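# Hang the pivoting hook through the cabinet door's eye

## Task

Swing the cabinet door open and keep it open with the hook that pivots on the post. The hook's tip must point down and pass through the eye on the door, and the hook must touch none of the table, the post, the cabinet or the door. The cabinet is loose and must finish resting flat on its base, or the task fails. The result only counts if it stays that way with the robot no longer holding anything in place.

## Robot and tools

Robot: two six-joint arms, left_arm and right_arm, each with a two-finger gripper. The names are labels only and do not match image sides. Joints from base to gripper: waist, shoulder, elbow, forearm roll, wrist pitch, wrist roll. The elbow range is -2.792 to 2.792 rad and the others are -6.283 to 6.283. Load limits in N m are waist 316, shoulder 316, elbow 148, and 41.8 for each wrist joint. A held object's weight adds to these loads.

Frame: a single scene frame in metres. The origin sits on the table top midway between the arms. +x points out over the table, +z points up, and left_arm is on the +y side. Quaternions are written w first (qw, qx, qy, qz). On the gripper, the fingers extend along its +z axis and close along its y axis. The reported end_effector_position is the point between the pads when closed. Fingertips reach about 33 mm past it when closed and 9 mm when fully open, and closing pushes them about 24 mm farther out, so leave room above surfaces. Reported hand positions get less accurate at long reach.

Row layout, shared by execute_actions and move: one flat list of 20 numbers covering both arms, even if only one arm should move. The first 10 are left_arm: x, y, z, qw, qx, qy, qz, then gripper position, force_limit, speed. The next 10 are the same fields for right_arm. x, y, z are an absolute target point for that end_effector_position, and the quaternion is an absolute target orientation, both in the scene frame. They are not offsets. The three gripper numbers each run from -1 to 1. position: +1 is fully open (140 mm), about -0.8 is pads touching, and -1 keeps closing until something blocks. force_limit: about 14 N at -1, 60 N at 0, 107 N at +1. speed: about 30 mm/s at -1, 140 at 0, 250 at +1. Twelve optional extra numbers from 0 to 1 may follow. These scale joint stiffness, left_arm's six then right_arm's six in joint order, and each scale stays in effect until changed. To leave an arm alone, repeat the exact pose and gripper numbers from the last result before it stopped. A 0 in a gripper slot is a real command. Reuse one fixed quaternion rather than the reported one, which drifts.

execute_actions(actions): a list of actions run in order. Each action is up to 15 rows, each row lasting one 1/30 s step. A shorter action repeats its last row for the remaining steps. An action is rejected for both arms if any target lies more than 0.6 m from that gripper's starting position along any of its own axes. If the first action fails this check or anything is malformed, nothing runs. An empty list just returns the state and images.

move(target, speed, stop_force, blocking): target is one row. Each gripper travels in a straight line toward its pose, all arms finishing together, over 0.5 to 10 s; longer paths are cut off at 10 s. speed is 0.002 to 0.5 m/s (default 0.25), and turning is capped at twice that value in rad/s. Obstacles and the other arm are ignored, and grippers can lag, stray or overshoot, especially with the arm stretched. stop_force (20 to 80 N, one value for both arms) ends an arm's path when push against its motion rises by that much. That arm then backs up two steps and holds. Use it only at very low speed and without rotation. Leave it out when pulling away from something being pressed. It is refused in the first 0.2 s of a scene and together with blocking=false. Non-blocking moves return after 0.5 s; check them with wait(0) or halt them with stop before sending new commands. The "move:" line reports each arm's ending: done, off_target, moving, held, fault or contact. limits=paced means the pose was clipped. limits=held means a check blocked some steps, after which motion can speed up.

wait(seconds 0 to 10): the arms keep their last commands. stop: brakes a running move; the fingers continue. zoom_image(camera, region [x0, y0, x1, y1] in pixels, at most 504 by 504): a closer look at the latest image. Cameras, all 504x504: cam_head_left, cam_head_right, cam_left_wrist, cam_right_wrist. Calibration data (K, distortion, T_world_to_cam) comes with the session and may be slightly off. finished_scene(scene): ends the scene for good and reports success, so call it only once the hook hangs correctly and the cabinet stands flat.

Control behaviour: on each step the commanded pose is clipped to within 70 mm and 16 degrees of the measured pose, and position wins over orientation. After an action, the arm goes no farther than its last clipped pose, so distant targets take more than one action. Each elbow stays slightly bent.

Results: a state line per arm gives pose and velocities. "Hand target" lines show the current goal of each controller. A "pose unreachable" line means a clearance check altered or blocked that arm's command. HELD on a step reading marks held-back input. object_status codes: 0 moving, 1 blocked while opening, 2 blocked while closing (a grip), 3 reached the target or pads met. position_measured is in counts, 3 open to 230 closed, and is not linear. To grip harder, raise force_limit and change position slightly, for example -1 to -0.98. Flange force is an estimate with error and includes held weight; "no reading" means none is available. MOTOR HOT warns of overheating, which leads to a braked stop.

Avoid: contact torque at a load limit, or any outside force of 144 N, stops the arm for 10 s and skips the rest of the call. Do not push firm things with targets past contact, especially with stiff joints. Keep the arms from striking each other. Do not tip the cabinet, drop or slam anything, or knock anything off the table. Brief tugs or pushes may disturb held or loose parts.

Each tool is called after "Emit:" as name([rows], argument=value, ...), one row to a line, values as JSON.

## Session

Emit:
execute_actions(actions=[])

Scene clock: 0.00 s.
left_arm: end_effector_position=(+0.6144, +0.4035, +0.3196) position_measured=3 object_status=3 end_effector_quat_wxyz=(-0.000, +0.999, -0.036, -0.003) end_effector_velocity=(-0.001, -0.000, -0.001) end_effector_angular_velocity=(+0.001, +0.003, -0.000) | right_arm: end_effector_position=(+0.8936, -0.7921, +0.2169) position_measured=3 object_status=3 end_effector_quat_wxyz=(+0.032, +0.034, +0.995, +0.092) end_effector_velocity=(-0.000, -0.000, +0.001) end_effector_angular_velocity=(-0.000, -0.001, -0.001)
Joint positions: left_arm=[-0.055  0.165  1.607 -0.     1.375  1.517] | right_arm=[-0.218  0.508  1.337  0.201  1.271  4.519]
Joint velocities: left_arm=[-0.     0.001  0.001  0.     0.001 -0.   ] | right_arm=[-0.    -0.001  0.     0.    -0.     0.001]
Flange force (N, the push that the arm receives, along the gripper's own x y z axes): no reading
Hand target (left_arm): +0.614, +0.404, +0.320; -0.000, +0.999, -0.036, -0.003
Hand target (right_arm): +0.894, -0.792, +0.217; +0.032, +0.034, +0.995, +0.092
Joint stiffness scale: left_arm=[1. 1. 1. 1. 1. 1.] | right_arm=[1. 1. 1. 1. 1. 1.]
camera_calibration (this result's frames):
cam_left_wrist: T_world_to_cam=[[0.110307, -0.993485, 0.0286295, 0.32059], [-0.92582, -0.0922314, 0.366538, 0.494586], [-0.36151, -0.0669374, -0.929962, 0.722551], [0, 0, 0, 1]] pos_world=[0.683744, 0.412484, 0.481482]
cam_right_wrist: T_world_to_cam=[[0.121508, 0.973212, 0.19518, 0.623525], [0.927878, -0.181206, 0.325893, -1.02106], [0.352531, 0.141504, -0.92504, 0.165989], [0, 0, 0, 1]] pos_world=[0.813144, -0.815333, 0.364606]

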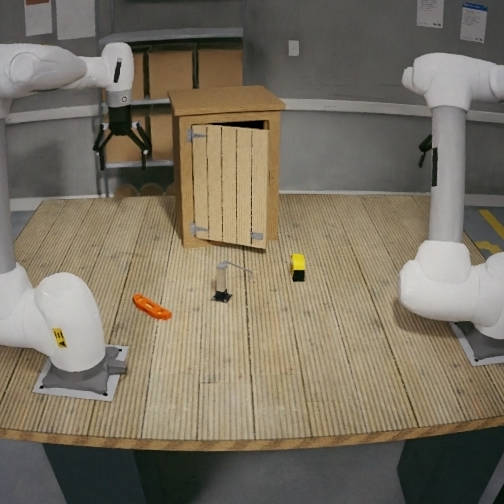

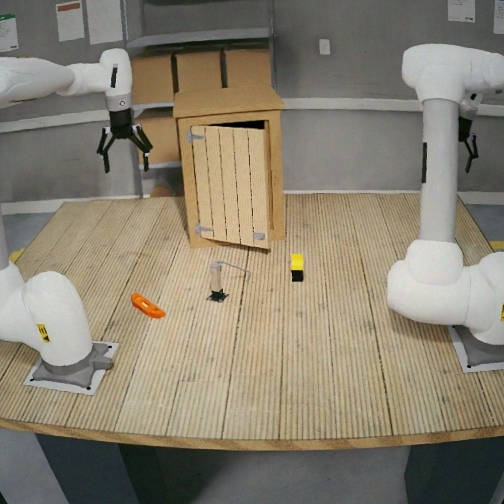

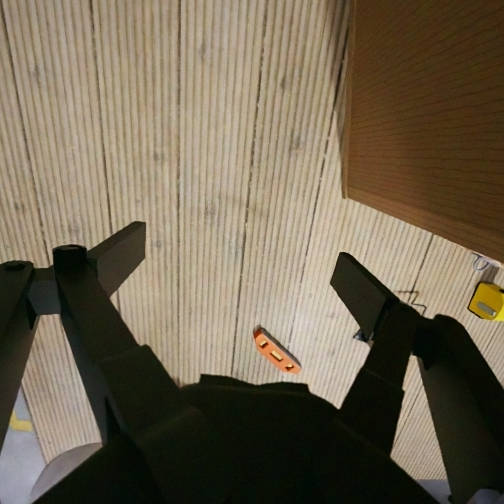

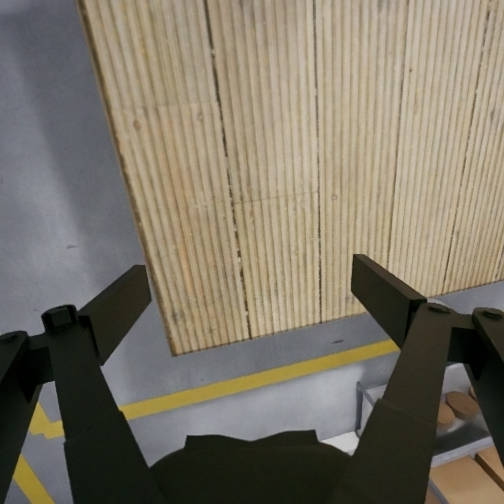

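Emit:
move(target=[0.40,0.35,0.3,0,1,0,0,-0.3,0,0,0.62,-0.4,0.25,0,0,0.906,0.423,-1,0,0])

Emit:
move(target=[0.31,0.08,0.24,0,1,0,0,-0.3,0,0,0.60,-0.2,0.25,0,0,0.906,0.423,-1,0,0])

Emit:
zoom_image(camera="cam_left_wrist", region=[150,0,400,250])

Emit:
zoom_image(camera="cam_head_left", region=[190,210,290,310])

Scene clock: 9.70 s.
left_arm: end_effector_position=(+0.4040, +0.3498, +0.3025) position_measured=167 object_status=3 end_effector_quat_wxyz=(+0.001, +1.000, -0.002, +0.001) end_effector_velocity=(-0.001, -0.000, +0.000) end_effector_angular_velocity=(+0.000, +0.000, +0.000) | right_arm: end_effector_position=(+0.6224, -0.4014, +0.2508) position_measured=233 object_status=3 end_effector_quat_wxyz=(-0.002, -0.001, +0.906, +0.423) end_effector_velocity=(-0.001, +0.001, +0.001) end_effector_angular_velocity=(+0.005, -0.000, -0.004)
Joint positions: left_arm=[-0.232 -0.159  1.964 -0.     1.334  1.272] | right_arm=[0.028 0.181 1.952 0.966 1.198 4.285]
Joint velocities: left_arm=[-0.001 -0.002  0.002 -0.     0.001 -0.001] | right_arm=[ 0.001 -0.002  0.003  0.007 -0.001 -0.   ]
Flange force (N, the push that the arm receives, along the gripper's own x y z axes): left_arm=[3.0 -1.4 2.7] | right_arm=[1.4 2.2 2.9]
Hand target (left_arm): +0.400, +0.351, +0.300; -0.000, +1.000, -0.000, +0.000
Hand target (right_arm): +0.620, -0.399, +0.250; -0.000, -0.000, +0.906, +0.423
Off the commanded pose (left_arm): 0.005 m, 0 deg.
Off the commanded pose (right_arm): 0.003 m, 0 deg.
Joint stiffness scale: left_arm=[1. 1. 1. 1. 1. 1.] | right_arm=[1. 1. 1. 1. 1. 1.]
move: off_target (left_arm)
camera_calibration (this result's frames):
cam_left_wrist: T_world_to_cam=[[0.177168, -0.983682, 0.0313178, 0.259662], [-0.9205, -0.15436, 0.358961, 0.322909], [-0.348269, -0.0924244, -0.932827, 0.631423], [0, 0, 0, 1]] pos_world=[0.471139, 0.363628, 0.464965]
cam_right_wrist: T_world_to_cam=[[0.0601917, 0.635944, 0.769385, 0.0284017], [0.957139, -0.255535, 0.136335, -0.710206], [0.283306, 0.728201, -0.624067, 0.440817], [0, 0, 0, 1]] pos_world=[0.55317, -0.520548, 0.350074]

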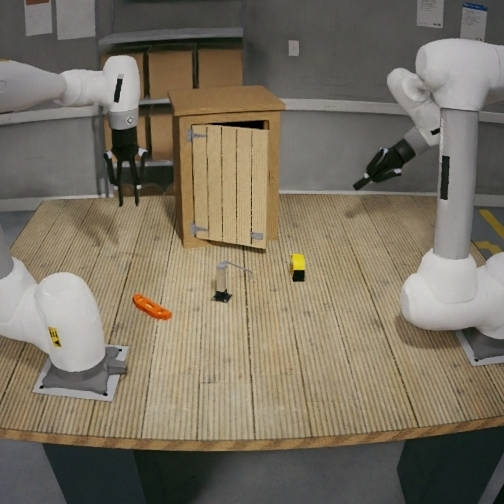

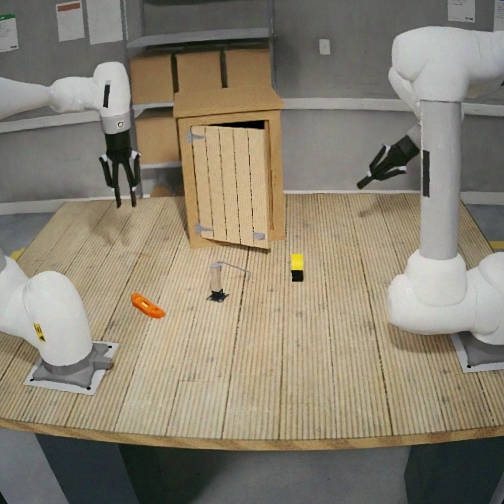

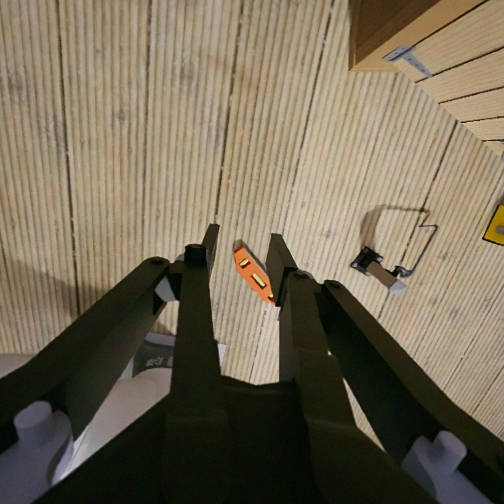

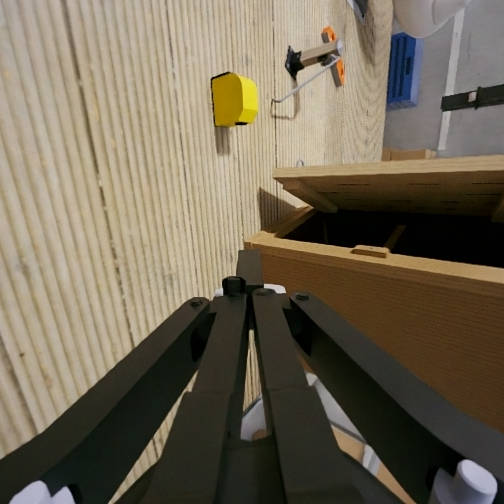

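Scene clock: 11.43 s.
left_arm: end_effector_position=(+0.3065, +0.0851, +0.2381) position_measured=167 object_status=3 end_effector_quat_wxyz=(-0.002, +1.000, -0.001, -0.002) end_effector_velocity=(-0.001, -0.002, -0.000) end_effector_angular_velocity=(-0.000, +0.001, +0.003) | right_arm: end_effector_position=(+0.5958, -0.2033, +0.2486) position_measured=233 object_status=3 end_effector_quat_wxyz=(-0.003, -0.002, +0.907, +0.422) end_effector_velocity=(-0.000, +0.002, -0.001) end_effector_angular_velocity=(+0.000, -0.001, +0.001)
Joint positions: left_arm=[-0.821 -0.036  1.975 -0.     1.209  0.682] | right_arm=[0.363 0.223 1.903 1.058 0.962 4.462]
Joint velocities: left_arm=[-0.003  0.002 -0.001 -0.001 -0.    -0.005] | right_arm=[ 0.003  0.002 -0.001  0.001 -0.002 -0.   ]
Flange force (N, the push that the arm receives, along the gripper's own x y z axes): left_arm=[1.5 -1.1 4.0] | right_arm=[-0.9 1.9 4.3]
Hand target (left_arm): +0.310, +0.081, +0.240; -0.001, +1.000, -0.000, +0.001
Hand target (right_arm): +0.600, -0.200, +0.250; +0.000, -0.000, +0.906, +0.423
Off the commanded pose (left_arm): 0.006 m, 0 deg.
Off the commanded pose (right_arm): 0.006 m, 0 deg.
Joint stiffness scale: left_arm=[1. 1. 1. 1. 1. 1.] | right_arm=[1. 1. 1. 1. 1. 1.]
move: off_target (left_arm, right_arm)
camera_calibration (this result's frames):
cam_left_wrist: T_world_to_cam=[[0.177942, -0.983743, 0.0242023, 0.0199996], [-0.91787, -0.157059, 0.364482, 0.213592], [-0.354755, -0.087071, -0.930896, 0.513987], [0, 0, 0, 1]] pos_world=[0.374831, 0.0979744, 0.400134]
cam_right_wrist: T_world_to_cam=[[0.0589713, 0.637315, 0.768343, -0.0929678], [0.957897, -0.252777, 0.13615, -0.633615], [0.28099, 0.727965, -0.625389, 0.30434], [0, 0, 0, 1]] pos_world=[0.526904, -0.322462, 0.348029]

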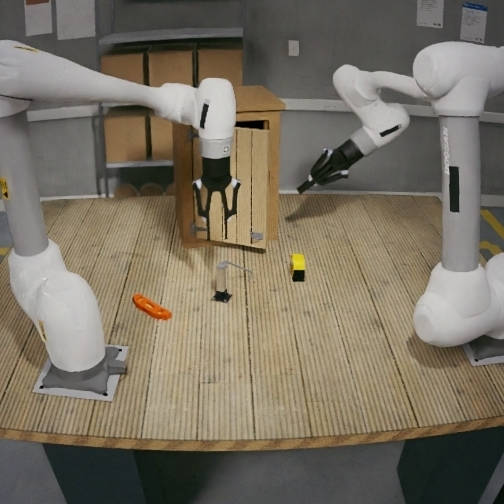

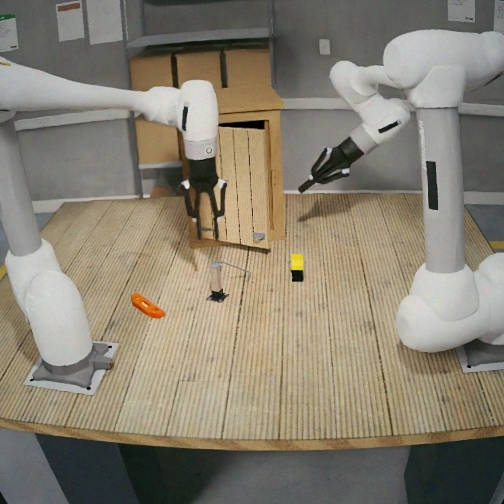

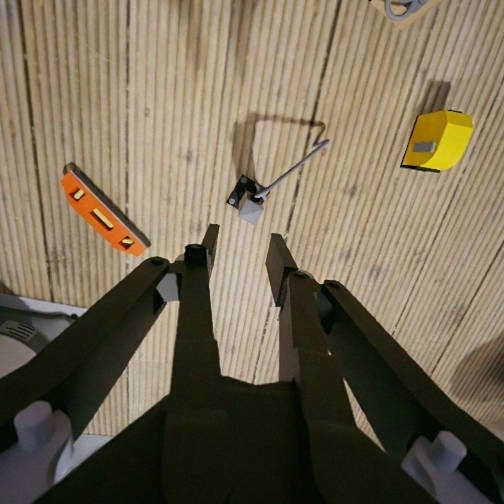

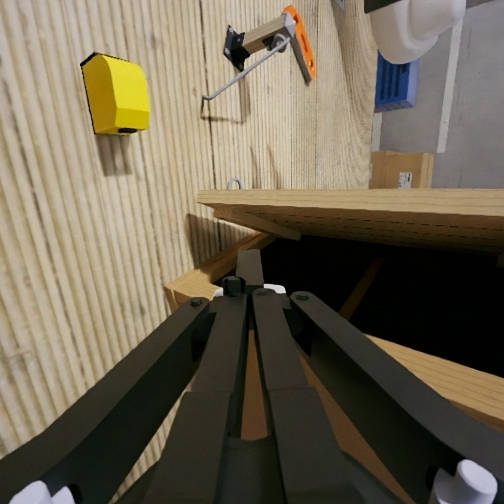

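Region (150, 0, 400, 250) of cam_left_wrist's 504x504 image, scaled by 2.016, with more detail than that image has.

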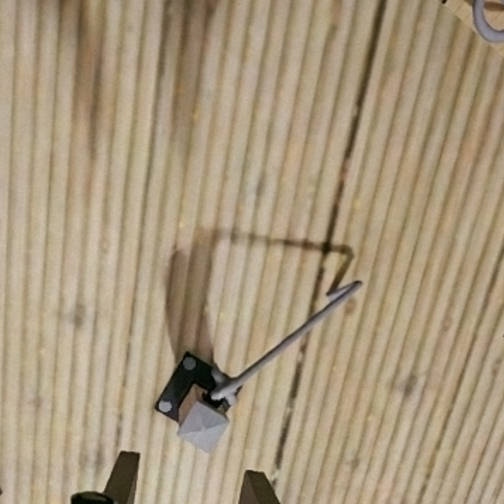

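Region (190, 210, 290, 310) of cam_head_left's 504x504 image, scaled by 5.040, with more detail than that image has.

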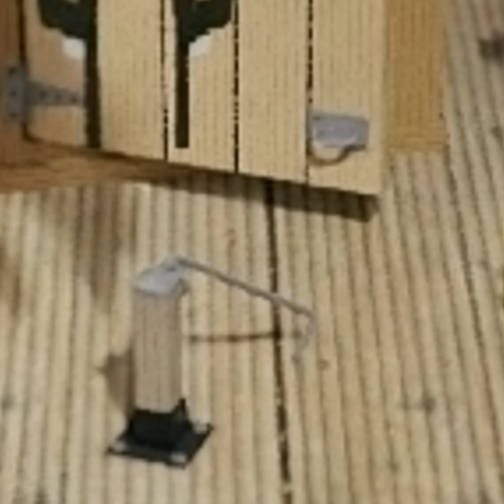

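Emit:
move(target=[0.362,0.039,0.17,0,0.91,-0.415,0,-0.3,-0.5,0,0.615,-0.12,0.25,0,0,0.906,0.423,-1,0,0])

Emit:
move(target=[0.358,0.043,0.092,0,0.91,-0.415,0,-0.3,-0.5,0,0.618,-0.055,0.25,0,0,0.906,0.423,-1,0,0], speed=0.06)

Emit:
zoom_image(camera="cam_head_right", region=[190,210,290,310])

Scene clock: 25.83 s.
left_arm: end_effector_position=(+0.3576, +0.0427, +0.1686) position_measured=167 object_status=3 end_effector_quat_wxyz=(-0.002, +0.911, -0.413, -0.002) end_effector_velocity=(+0.002, +0.000, -0.002) end_effector_angular_velocity=(+0.002, +0.001, -0.012) | right_arm: end_effector_position=(+0.6112, -0.1239, +0.2485) position_measured=233 object_status=3 end_effector_quat_wxyz=(-0.003, -0.002, +0.907, +0.422) end_effector_velocity=(+0.001, +0.000, -0.001) end_effector_angular_velocity=(-0.001, -0.001, -0.001)
Joint positions: left_arm=[-0.798  0.119  1.949  0.001  1.079  1.553] | right_arm=[0.467 0.295 1.806 1.062 0.896 4.543]
Joint velocities: left_arm=[ 0.003  0.004 -0.001  0.001 -0.001  0.015] | right_arm=[-0.     0.002 -0.001 -0.001 -0.001  0.   ]
Flange force (N, the push that the arm receives, along the gripper's own x y z axes): left_arm=[-2.4 -4.6 3.0] | right_arm=[-0.1 1.5 3.4]
Hand target (left_arm): +0.362, +0.039, +0.170; +0.000, +0.910, -0.415, +0.000
Hand target (right_arm): +0.615, -0.120, +0.250; +0.000, -0.000, +0.906, +0.423
Off the commanded pose (left_arm): 0.006 m, 0 deg.
Off the commanded pose (right_arm): 0.006 m, 0 deg.
Joint stiffness scale: left_arm=[1. 1. 1. 1. 1. 1.] | right_arm=[1. 1. 1. 1. 1. 1.]
move: off_target (left_arm, right_arm)
camera_calibration (this result's frames):
cam_left_wrist: T_world_to_cam=[[-0.62037, -0.783812, 0.0279079, 0.247266], [-0.723141, 0.585402, 0.366567, 0.177464], [-0.303657, 0.207226, -0.929973, 0.432764], [0, 0, 0, 1]] pos_world=[0.41314, 0.000242452, 0.330505]
cam_right_wrist: T_world_to_cam=[[0.0591469, 0.637776, 0.767947, -0.144387], [0.957816, -0.252986, 0.136333, -0.628316], [0.281229, 0.727489, -0.625836, 0.24209], [0, 0, 0, 1]] pos_world=[0.542268, -0.242986, 0.34805]

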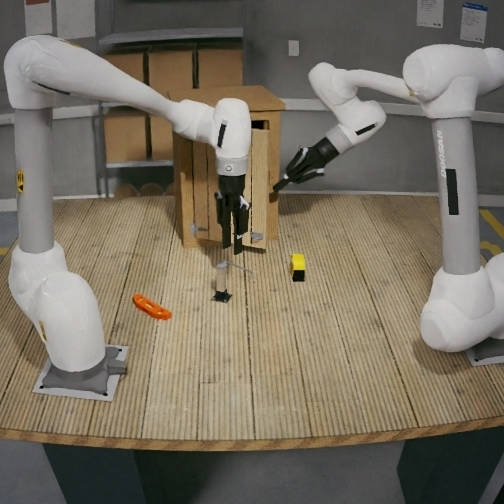

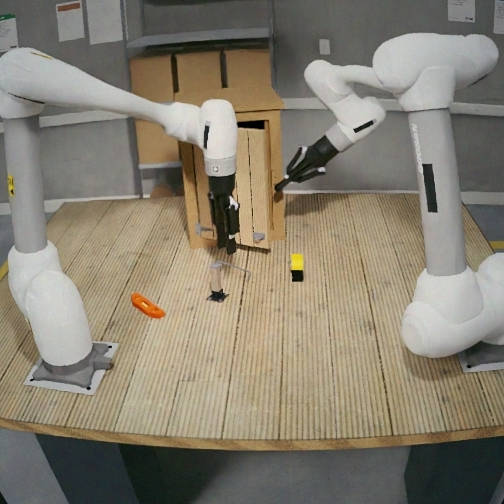

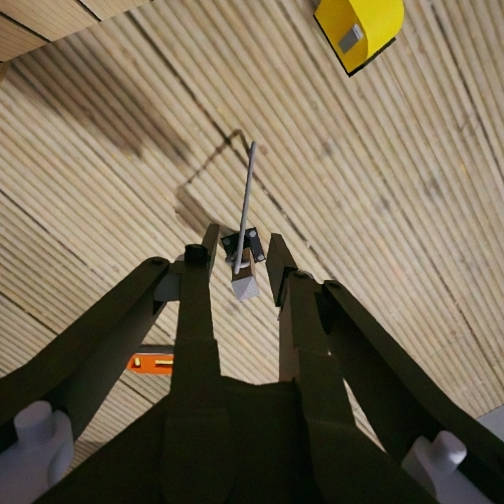

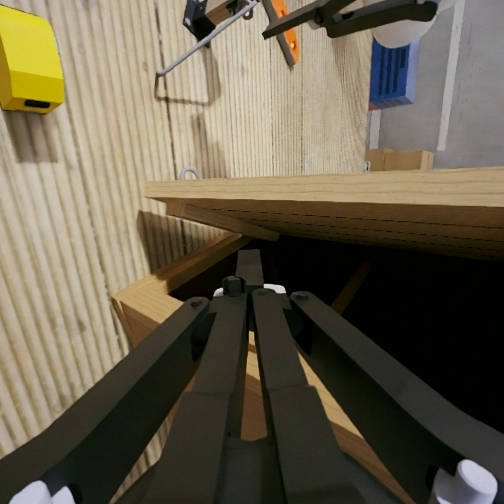

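Scene clock: 27.50 s.
left_arm: end_effector_position=(+0.3604, +0.0394, +0.0981) position_measured=167 object_status=3 end_effector_quat_wxyz=(+0.002, +0.911, -0.413, +0.004) end_effector_velocity=(+0.001, -0.001, -0.001) end_effector_angular_velocity=(-0.002, -0.002, +0.000) | right_arm: end_effector_position=(+0.6147, -0.0583, +0.2495) position_measured=233 object_status=3 end_effector_quat_wxyz=(-0.003, +0.000, +0.906, +0.423) end_effector_velocity=(+0.002, +0.001, +0.001) end_effector_angular_velocity=(+0.001, -0.001, -0.002)
Joint positions: left_arm=[-0.798  0.185  2.02   0.001  0.927  1.554] | right_arm=[0.547 0.349 1.73  1.062 0.846 4.613]
Joint velocities: left_arm=[ 0.     0.002  0.     0.    -0.005 -0.   ] | right_arm=[ 0.     0.    -0.003 -0.001 -0.001  0.003]
Flange force (N, the push that the arm receives, along the gripper's own x y z axes): left_arm=[-1.0 -2.1 2.7] | right_arm=[0.4 -0.4 0.0]
Hand target (left_arm): +0.358, +0.043, +0.092; -0.000, +0.910, -0.415, -0.000
Hand target (right_arm): +0.618, -0.055, +0.250; +0.000, -0.000, +0.906, +0.423
Off the commanded pose (left_arm): 0.007 m, 1 deg.
Off the commanded pose (right_arm): 0.005 m, 0 deg.
Joint stiffness scale: left_arm=[1. 1. 1. 1. 1. 1.] | right_arm=[1. 1. 1. 1. 1. 1.]
move: off_target (left_arm, right_arm)
camera_calibration (this result's frames):
cam_left_wrist: T_world_to_cam=[[-0.621473, -0.782824, 0.0309355, 0.248435], [-0.726012, 0.590311, 0.35276, 0.209471], [-0.29441, 0.196771, -0.935202, 0.366244], [0, 0, 0, 1]] pos_world=[0.4143, -0.00123781, 0.260934]
cam_right_wrist: T_world_to_cam=[[0.0627168, 0.634783, 0.770141, -0.190115], [0.957427, -0.256134, 0.133148, -0.614441], [0.281779, 0.729003, -0.623823, 0.193274], [0, 0, 0, 1]] pos_world=[0.545746, -0.177594, 0.348796]

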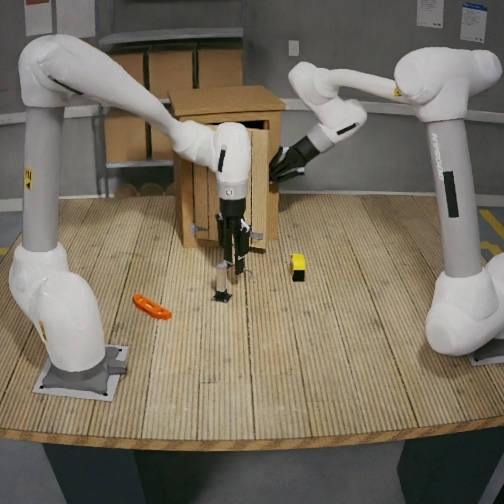

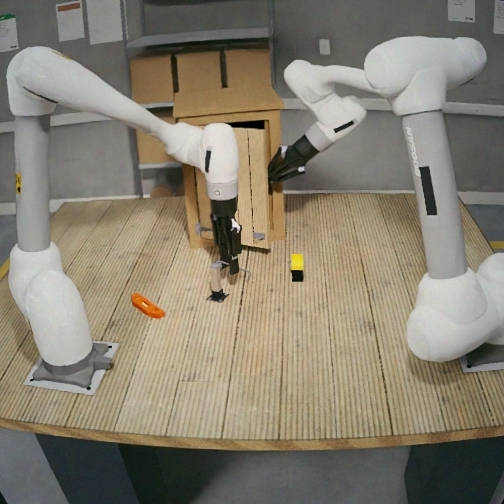

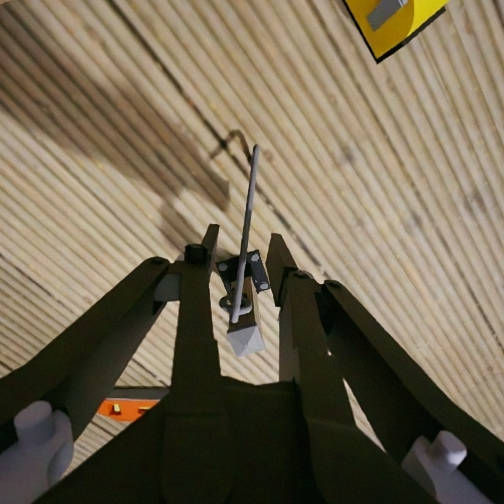

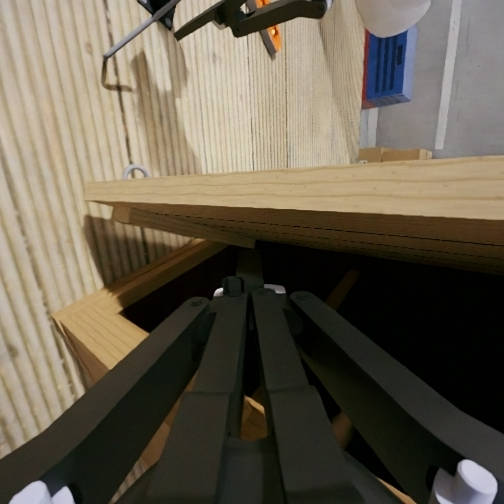

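Region (190, 210, 290, 310) of cam_head_right's 504x504 image, scaled by 5.040, with more detail than that image has.

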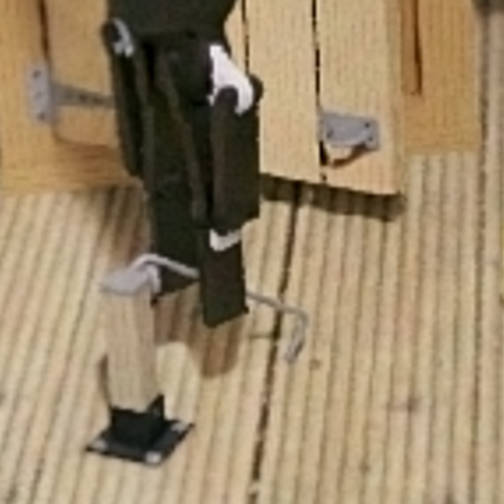

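Emit:
move(target=[0.36,0.04,0.098,0,0.91,-0.415,0,-1,-0.5,-0.5,0.618,-0.055,0.25,0,0,0.906,0.423,-1,0,0])

Emit:
move(target=[0.369,0.042,0.12,0.049,0.938,-0.309,0.148,-1,-0.5,-0.5,0.57,-0.05,0.25,0,0,0.906,0.423,-1,0,0], speed=0.07)

Emit:
move(target=[0.365,0.053,0.14,0.062,0.933,-0.198,0.293,-1,-0.5,-0.5,0.52,-0.032,0.25,0,0,0.906,0.423,-1,0,0], speed=0.07)

Emit:
zoom_image(camera="cam_head_right", region=[190,200,290,300])

Emit:
zoom_image(camera="cam_left_wrist", region=[170,80,330,240])

Scene clock: 38.13 s.
left_arm: end_effector_position=(+0.3593, +0.0407, +0.0979) position_measured=225 object_status=2 end_effector_quat_wxyz=(+0.001, +0.911, -0.413, +0.002) end_effector_velocity=(-0.001, -0.001, +0.000) end_effector_angular_velocity=(+0.000, -0.000, -0.002) | right_arm: end_effector_position=(+0.6148, -0.0582, +0.2496) position_measured=233 object_status=3 end_effector_quat_wxyz=(-0.003, +0.000, +0.906, +0.423) end_effector_velocity=(-0.000, +0.001, -0.000) end_effector_angular_velocity=(+0.001, +0.002, -0.001)
Joint positions: left_arm=[-0.798  0.185  2.02   0.001  0.932  1.554] | right_arm=[0.547 0.349 1.73  1.062 0.846 4.613]
Joint velocities: left_arm=[-0.002 -0.001 -0.     0.     0.001 -0.001] | right_arm=[ 0.     0.001  0.     0.002 -0.     0.001]
Flange force (N, the push that the arm receives, along the gripper's own x y z axes): left_arm=[6.0 -7.8 2.0] | right_arm=[2.7 0.9 2.0]
Hand target (left_arm): +0.360, +0.040, +0.098; -0.000, +0.910, -0.415, +0.000
Hand target (right_arm): +0.618, -0.055, +0.250; -0.000, -0.000, +0.906, +0.423
Off the commanded pose (left_arm): 0.001 m, 0 deg.
Off the commanded pose (right_arm): 0.004 m, 0 deg.
Joint stiffness scale: left_arm=[1. 1. 1. 1. 1. 1.] | right_arm=[1. 1. 1. 1. 1. 1.]
move: off_target (right_arm)
camera_calibration (this result's frames):
cam_left_wrist: T_world_to_cam=[[-0.62139, -0.78293, 0.0299134, 0.24885], [-0.724805, 0.588918, 0.357537, 0.207098], [-0.297543, 0.200489, -0.93342, 0.36634], [0, 0, 0, 1]] pos_world=[0.41374, -0.000578373, 0.26046]
cam_right_wrist: T_world_to_cam=[[0.0628838, 0.634733, 0.770168, -0.190366], [0.957384, -0.256329, 0.133083, -0.614461], [0.281888, 0.728978, -0.623802, 0.193085], [0, 0, 0, 1]] pos_world=[0.545817, -0.177428, 0.348835]

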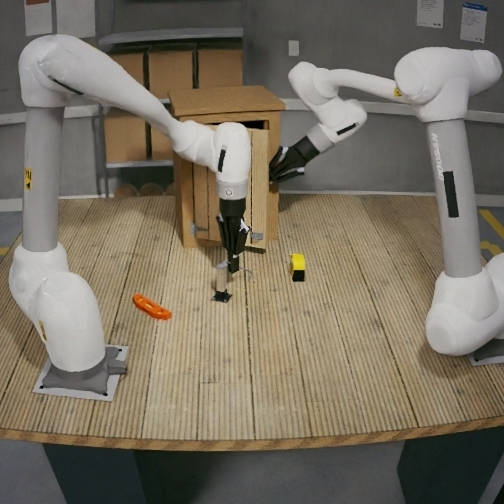

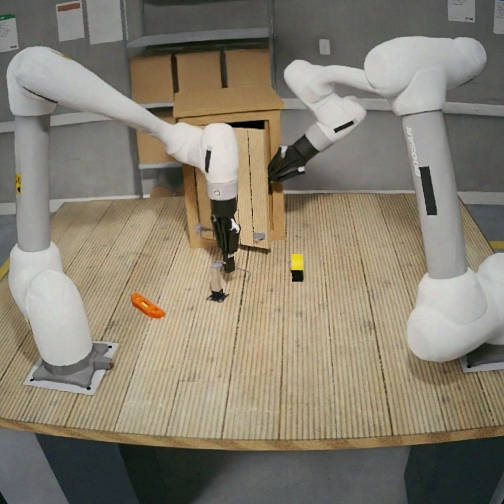

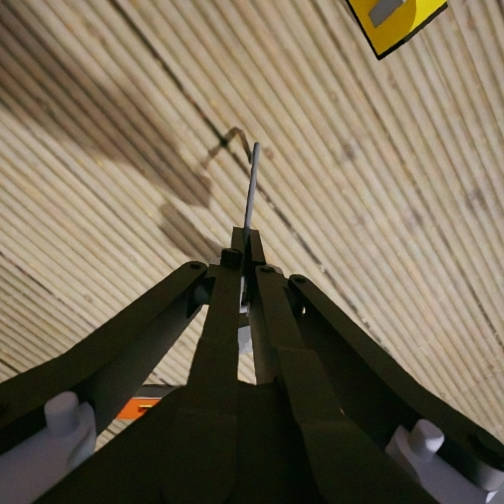

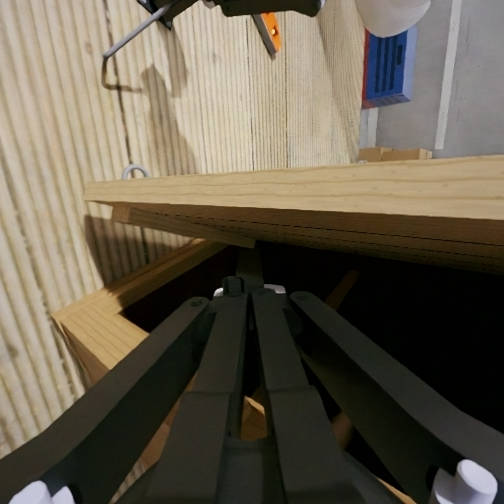

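Scene clock: 41.10 s.
left_arm: end_effector_position=(+0.3664, +0.0453, +0.1153) position_measured=225 object_status=2 end_effector_quat_wxyz=(+0.045, +0.939, -0.310, +0.140) end_effector_velocity=(-0.000, +0.001, -0.001) end_effector_angular_velocity=(-0.003, -0.009, +0.008) | right_arm: end_effector_position=(+0.5726, -0.0501, +0.2507) position_measured=233 object_status=3 end_effector_quat_wxyz=(-0.001, -0.003, +0.906, +0.423) end_effector_velocity=(-0.002, +0.000, +0.001) end_effector_angular_velocity=(+0.001, -0.001, -0.000)
Joint positions: left_arm=[-0.828  0.044  2.177  0.129  0.64   1.217] | right_arm=[0.592 0.306 1.789 1.077 0.802 4.614]
Joint velocities: left_arm=[-0.004 -0.003  0.007  0.015 -0.01  -0.023] | right_arm=[ 0.002 -0.003  0.002  0.002 -0.002 -0.   ]
Flange force (N, the push that the arm receives, along the gripper's own x y z axes): left_arm=[-19.6 -3.4 8.6] | right_arm=[5.4 0.4 -0.2]
Hand target (left_arm): +0.369, +0.042, +0.120; +0.049, +0.938, -0.309, +0.148
Hand target (right_arm): +0.570, -0.050, +0.250; -0.000, -0.000, +0.906, +0.423
Off the commanded pose (left_arm): 0.006 m, 1 deg.
Off the commanded pose (right_arm): 0.003 m, 0 deg.
Joint stiffness scale: left_arm=[1. 1. 1. 1. 1. 1.] | right_arm=[1. 1. 1. 1. 1. 1.]
move: off_target (left_arm)
camera_calibration (this result's frames):
cam_left_wrist: T_world_to_cam=[[-0.452482, -0.888261, 0.0790694, 0.193487], [-0.885419, 0.458054, 0.0788627, 0.300247], [-0.106269, -0.0343257, -0.993745, 0.331306], [0, 0, 0, 1]] pos_world=[0.388601, 0.0457104, 0.290256]
cam_right_wrist: T_world_to_cam=[[0.0547591, 0.636042, 0.769709, -0.188859], [0.957164, -0.252941, 0.14092, -0.573812], [0.284322, 0.729021, -0.622647, 0.198103], [0, 0, 0, 1]] pos_world=[0.503248, -0.169439, 0.349576]

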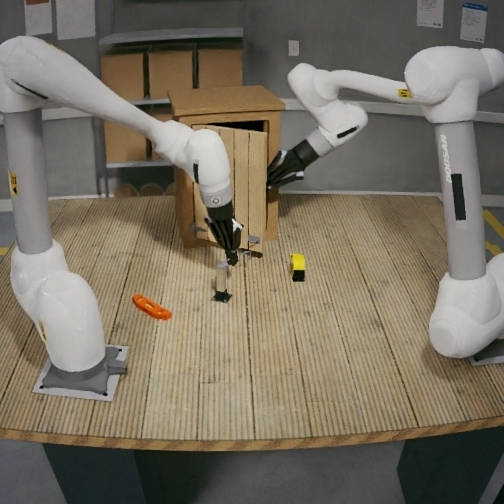

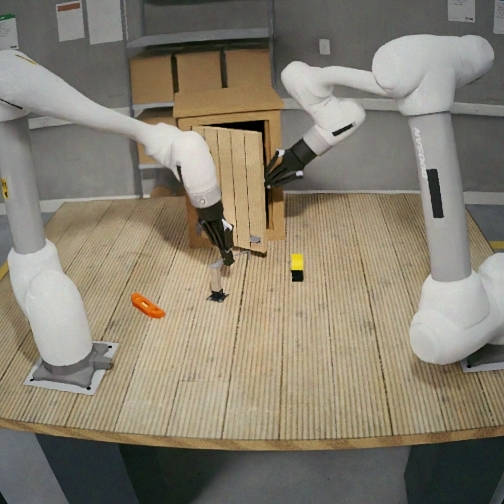

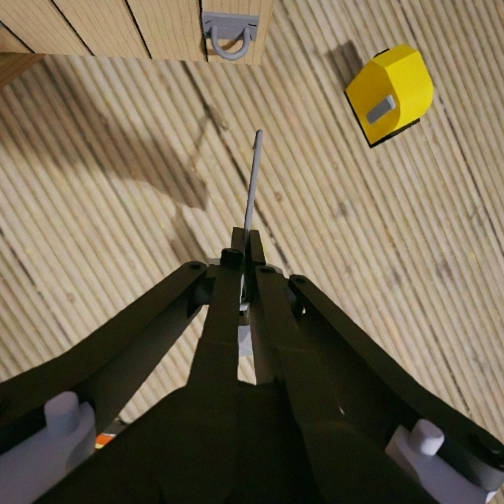

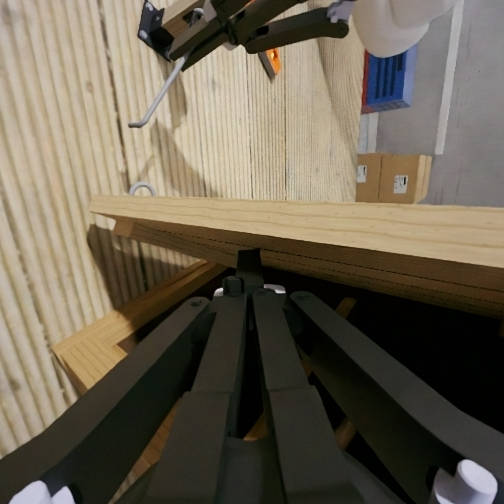

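Scene clock: 44.13 s.
left_arm: end_effector_position=(+0.3637, +0.0555, +0.1343) position_measured=225 object_status=2 end_effector_quat_wxyz=(+0.058, +0.935, -0.197, +0.288) end_effector_velocity=(-0.000, +0.000, -0.000) end_effector_angular_velocity=(-0.004, -0.012, +0.007) | right_arm: end_effector_position=(+0.5226, -0.0317, +0.2508) position_measured=233 object_status=3 end_effector_quat_wxyz=(-0.001, -0.003, +0.906, +0.423) end_effector_velocity=(-0.001, -0.000, +0.001) end_effector_angular_velocity=(+0.001, -0.001, -0.001)
Joint positions: left_arm=[-0.977 -0.058  2.333  0.779  0.497  0.313] | right_arm=[0.66  0.267 1.841 1.097 0.744 4.635]
Joint velocities: left_arm=[-0.008 -0.     0.007  0.04  -0.    -0.049] | right_arm=[ 0.001 -0.003  0.001  0.001 -0.002  0.   ]
Flange force (N, the push that the arm receives, along the gripper's own x y z axes): left_arm=[-29.6 -4.9 3.6] | right_arm=[0.5 -1.4 1.1]
Hand target (left_arm): +0.366, +0.053, +0.140; +0.062, +0.933, -0.198, +0.293
Hand target (right_arm): +0.520, -0.032, +0.250; -0.000, -0.000, +0.906, +0.423
Off the commanded pose (left_arm): 0.006 m, 1 deg.
Off the commanded pose (right_arm): 0.003 m, 0 deg.
Joint stiffness scale: left_arm=[1. 1. 1. 1. 1. 1.] | right_arm=[1. 1. 1. 1. 1. 1.]
move: off_target (left_arm)
camera_calibration (this result's frames):
cam_left_wrist: T_world_to_cam=[[-0.274644, -0.953847, 0.121434, 0.133129], [-0.945007, 0.244436, -0.217285, 0.365041], [0.177574, -0.174432, -0.968525, 0.251391], [0, 0, 0, 1]] pos_world=[0.336889, 0.0816064, 0.30663]
cam_right_wrist: T_world_to_cam=[[0.0546599, 0.635908, 0.769827, -0.197877], [0.957172, -0.252899, 0.140943, -0.521268], [0.284315, 0.729152, -0.622496, 0.198969], [0, 0, 0, 1]] pos_world=[0.453189, -0.151075, 0.349658]

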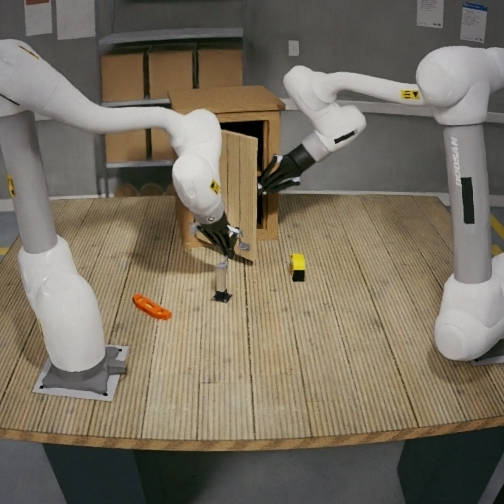

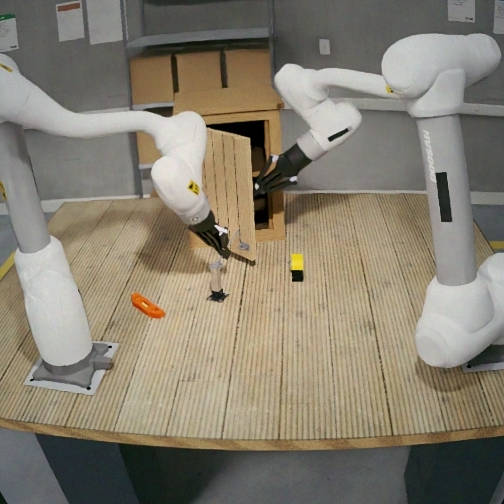

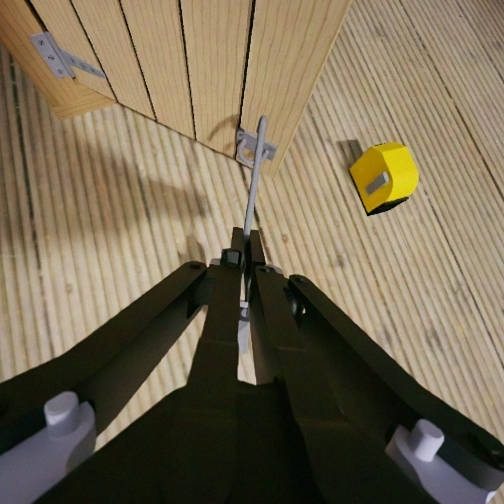

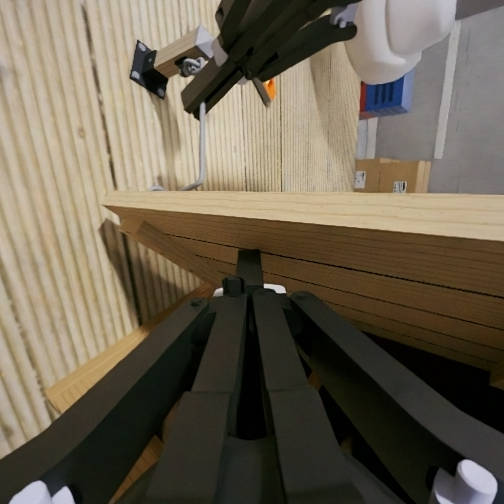

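Region (190, 200, 290, 300) of cam_head_right's 504x504 image, scaled by 5.040, with more detail than that image has.

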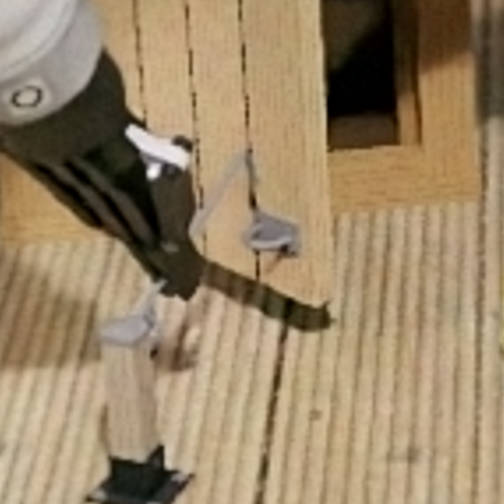

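Region (170, 80, 330, 240) of cam_left_wrist's 504x504 image, scaled by 3.150, with more detail than that image has.

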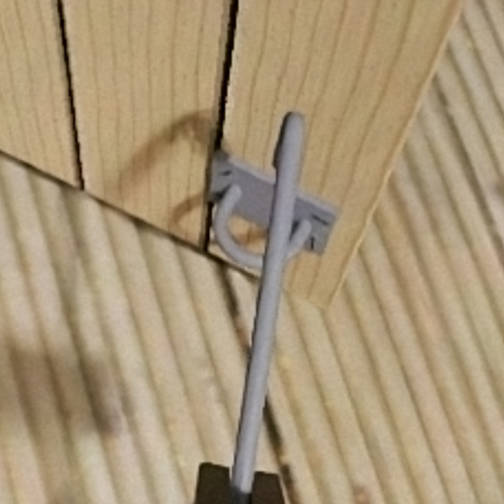

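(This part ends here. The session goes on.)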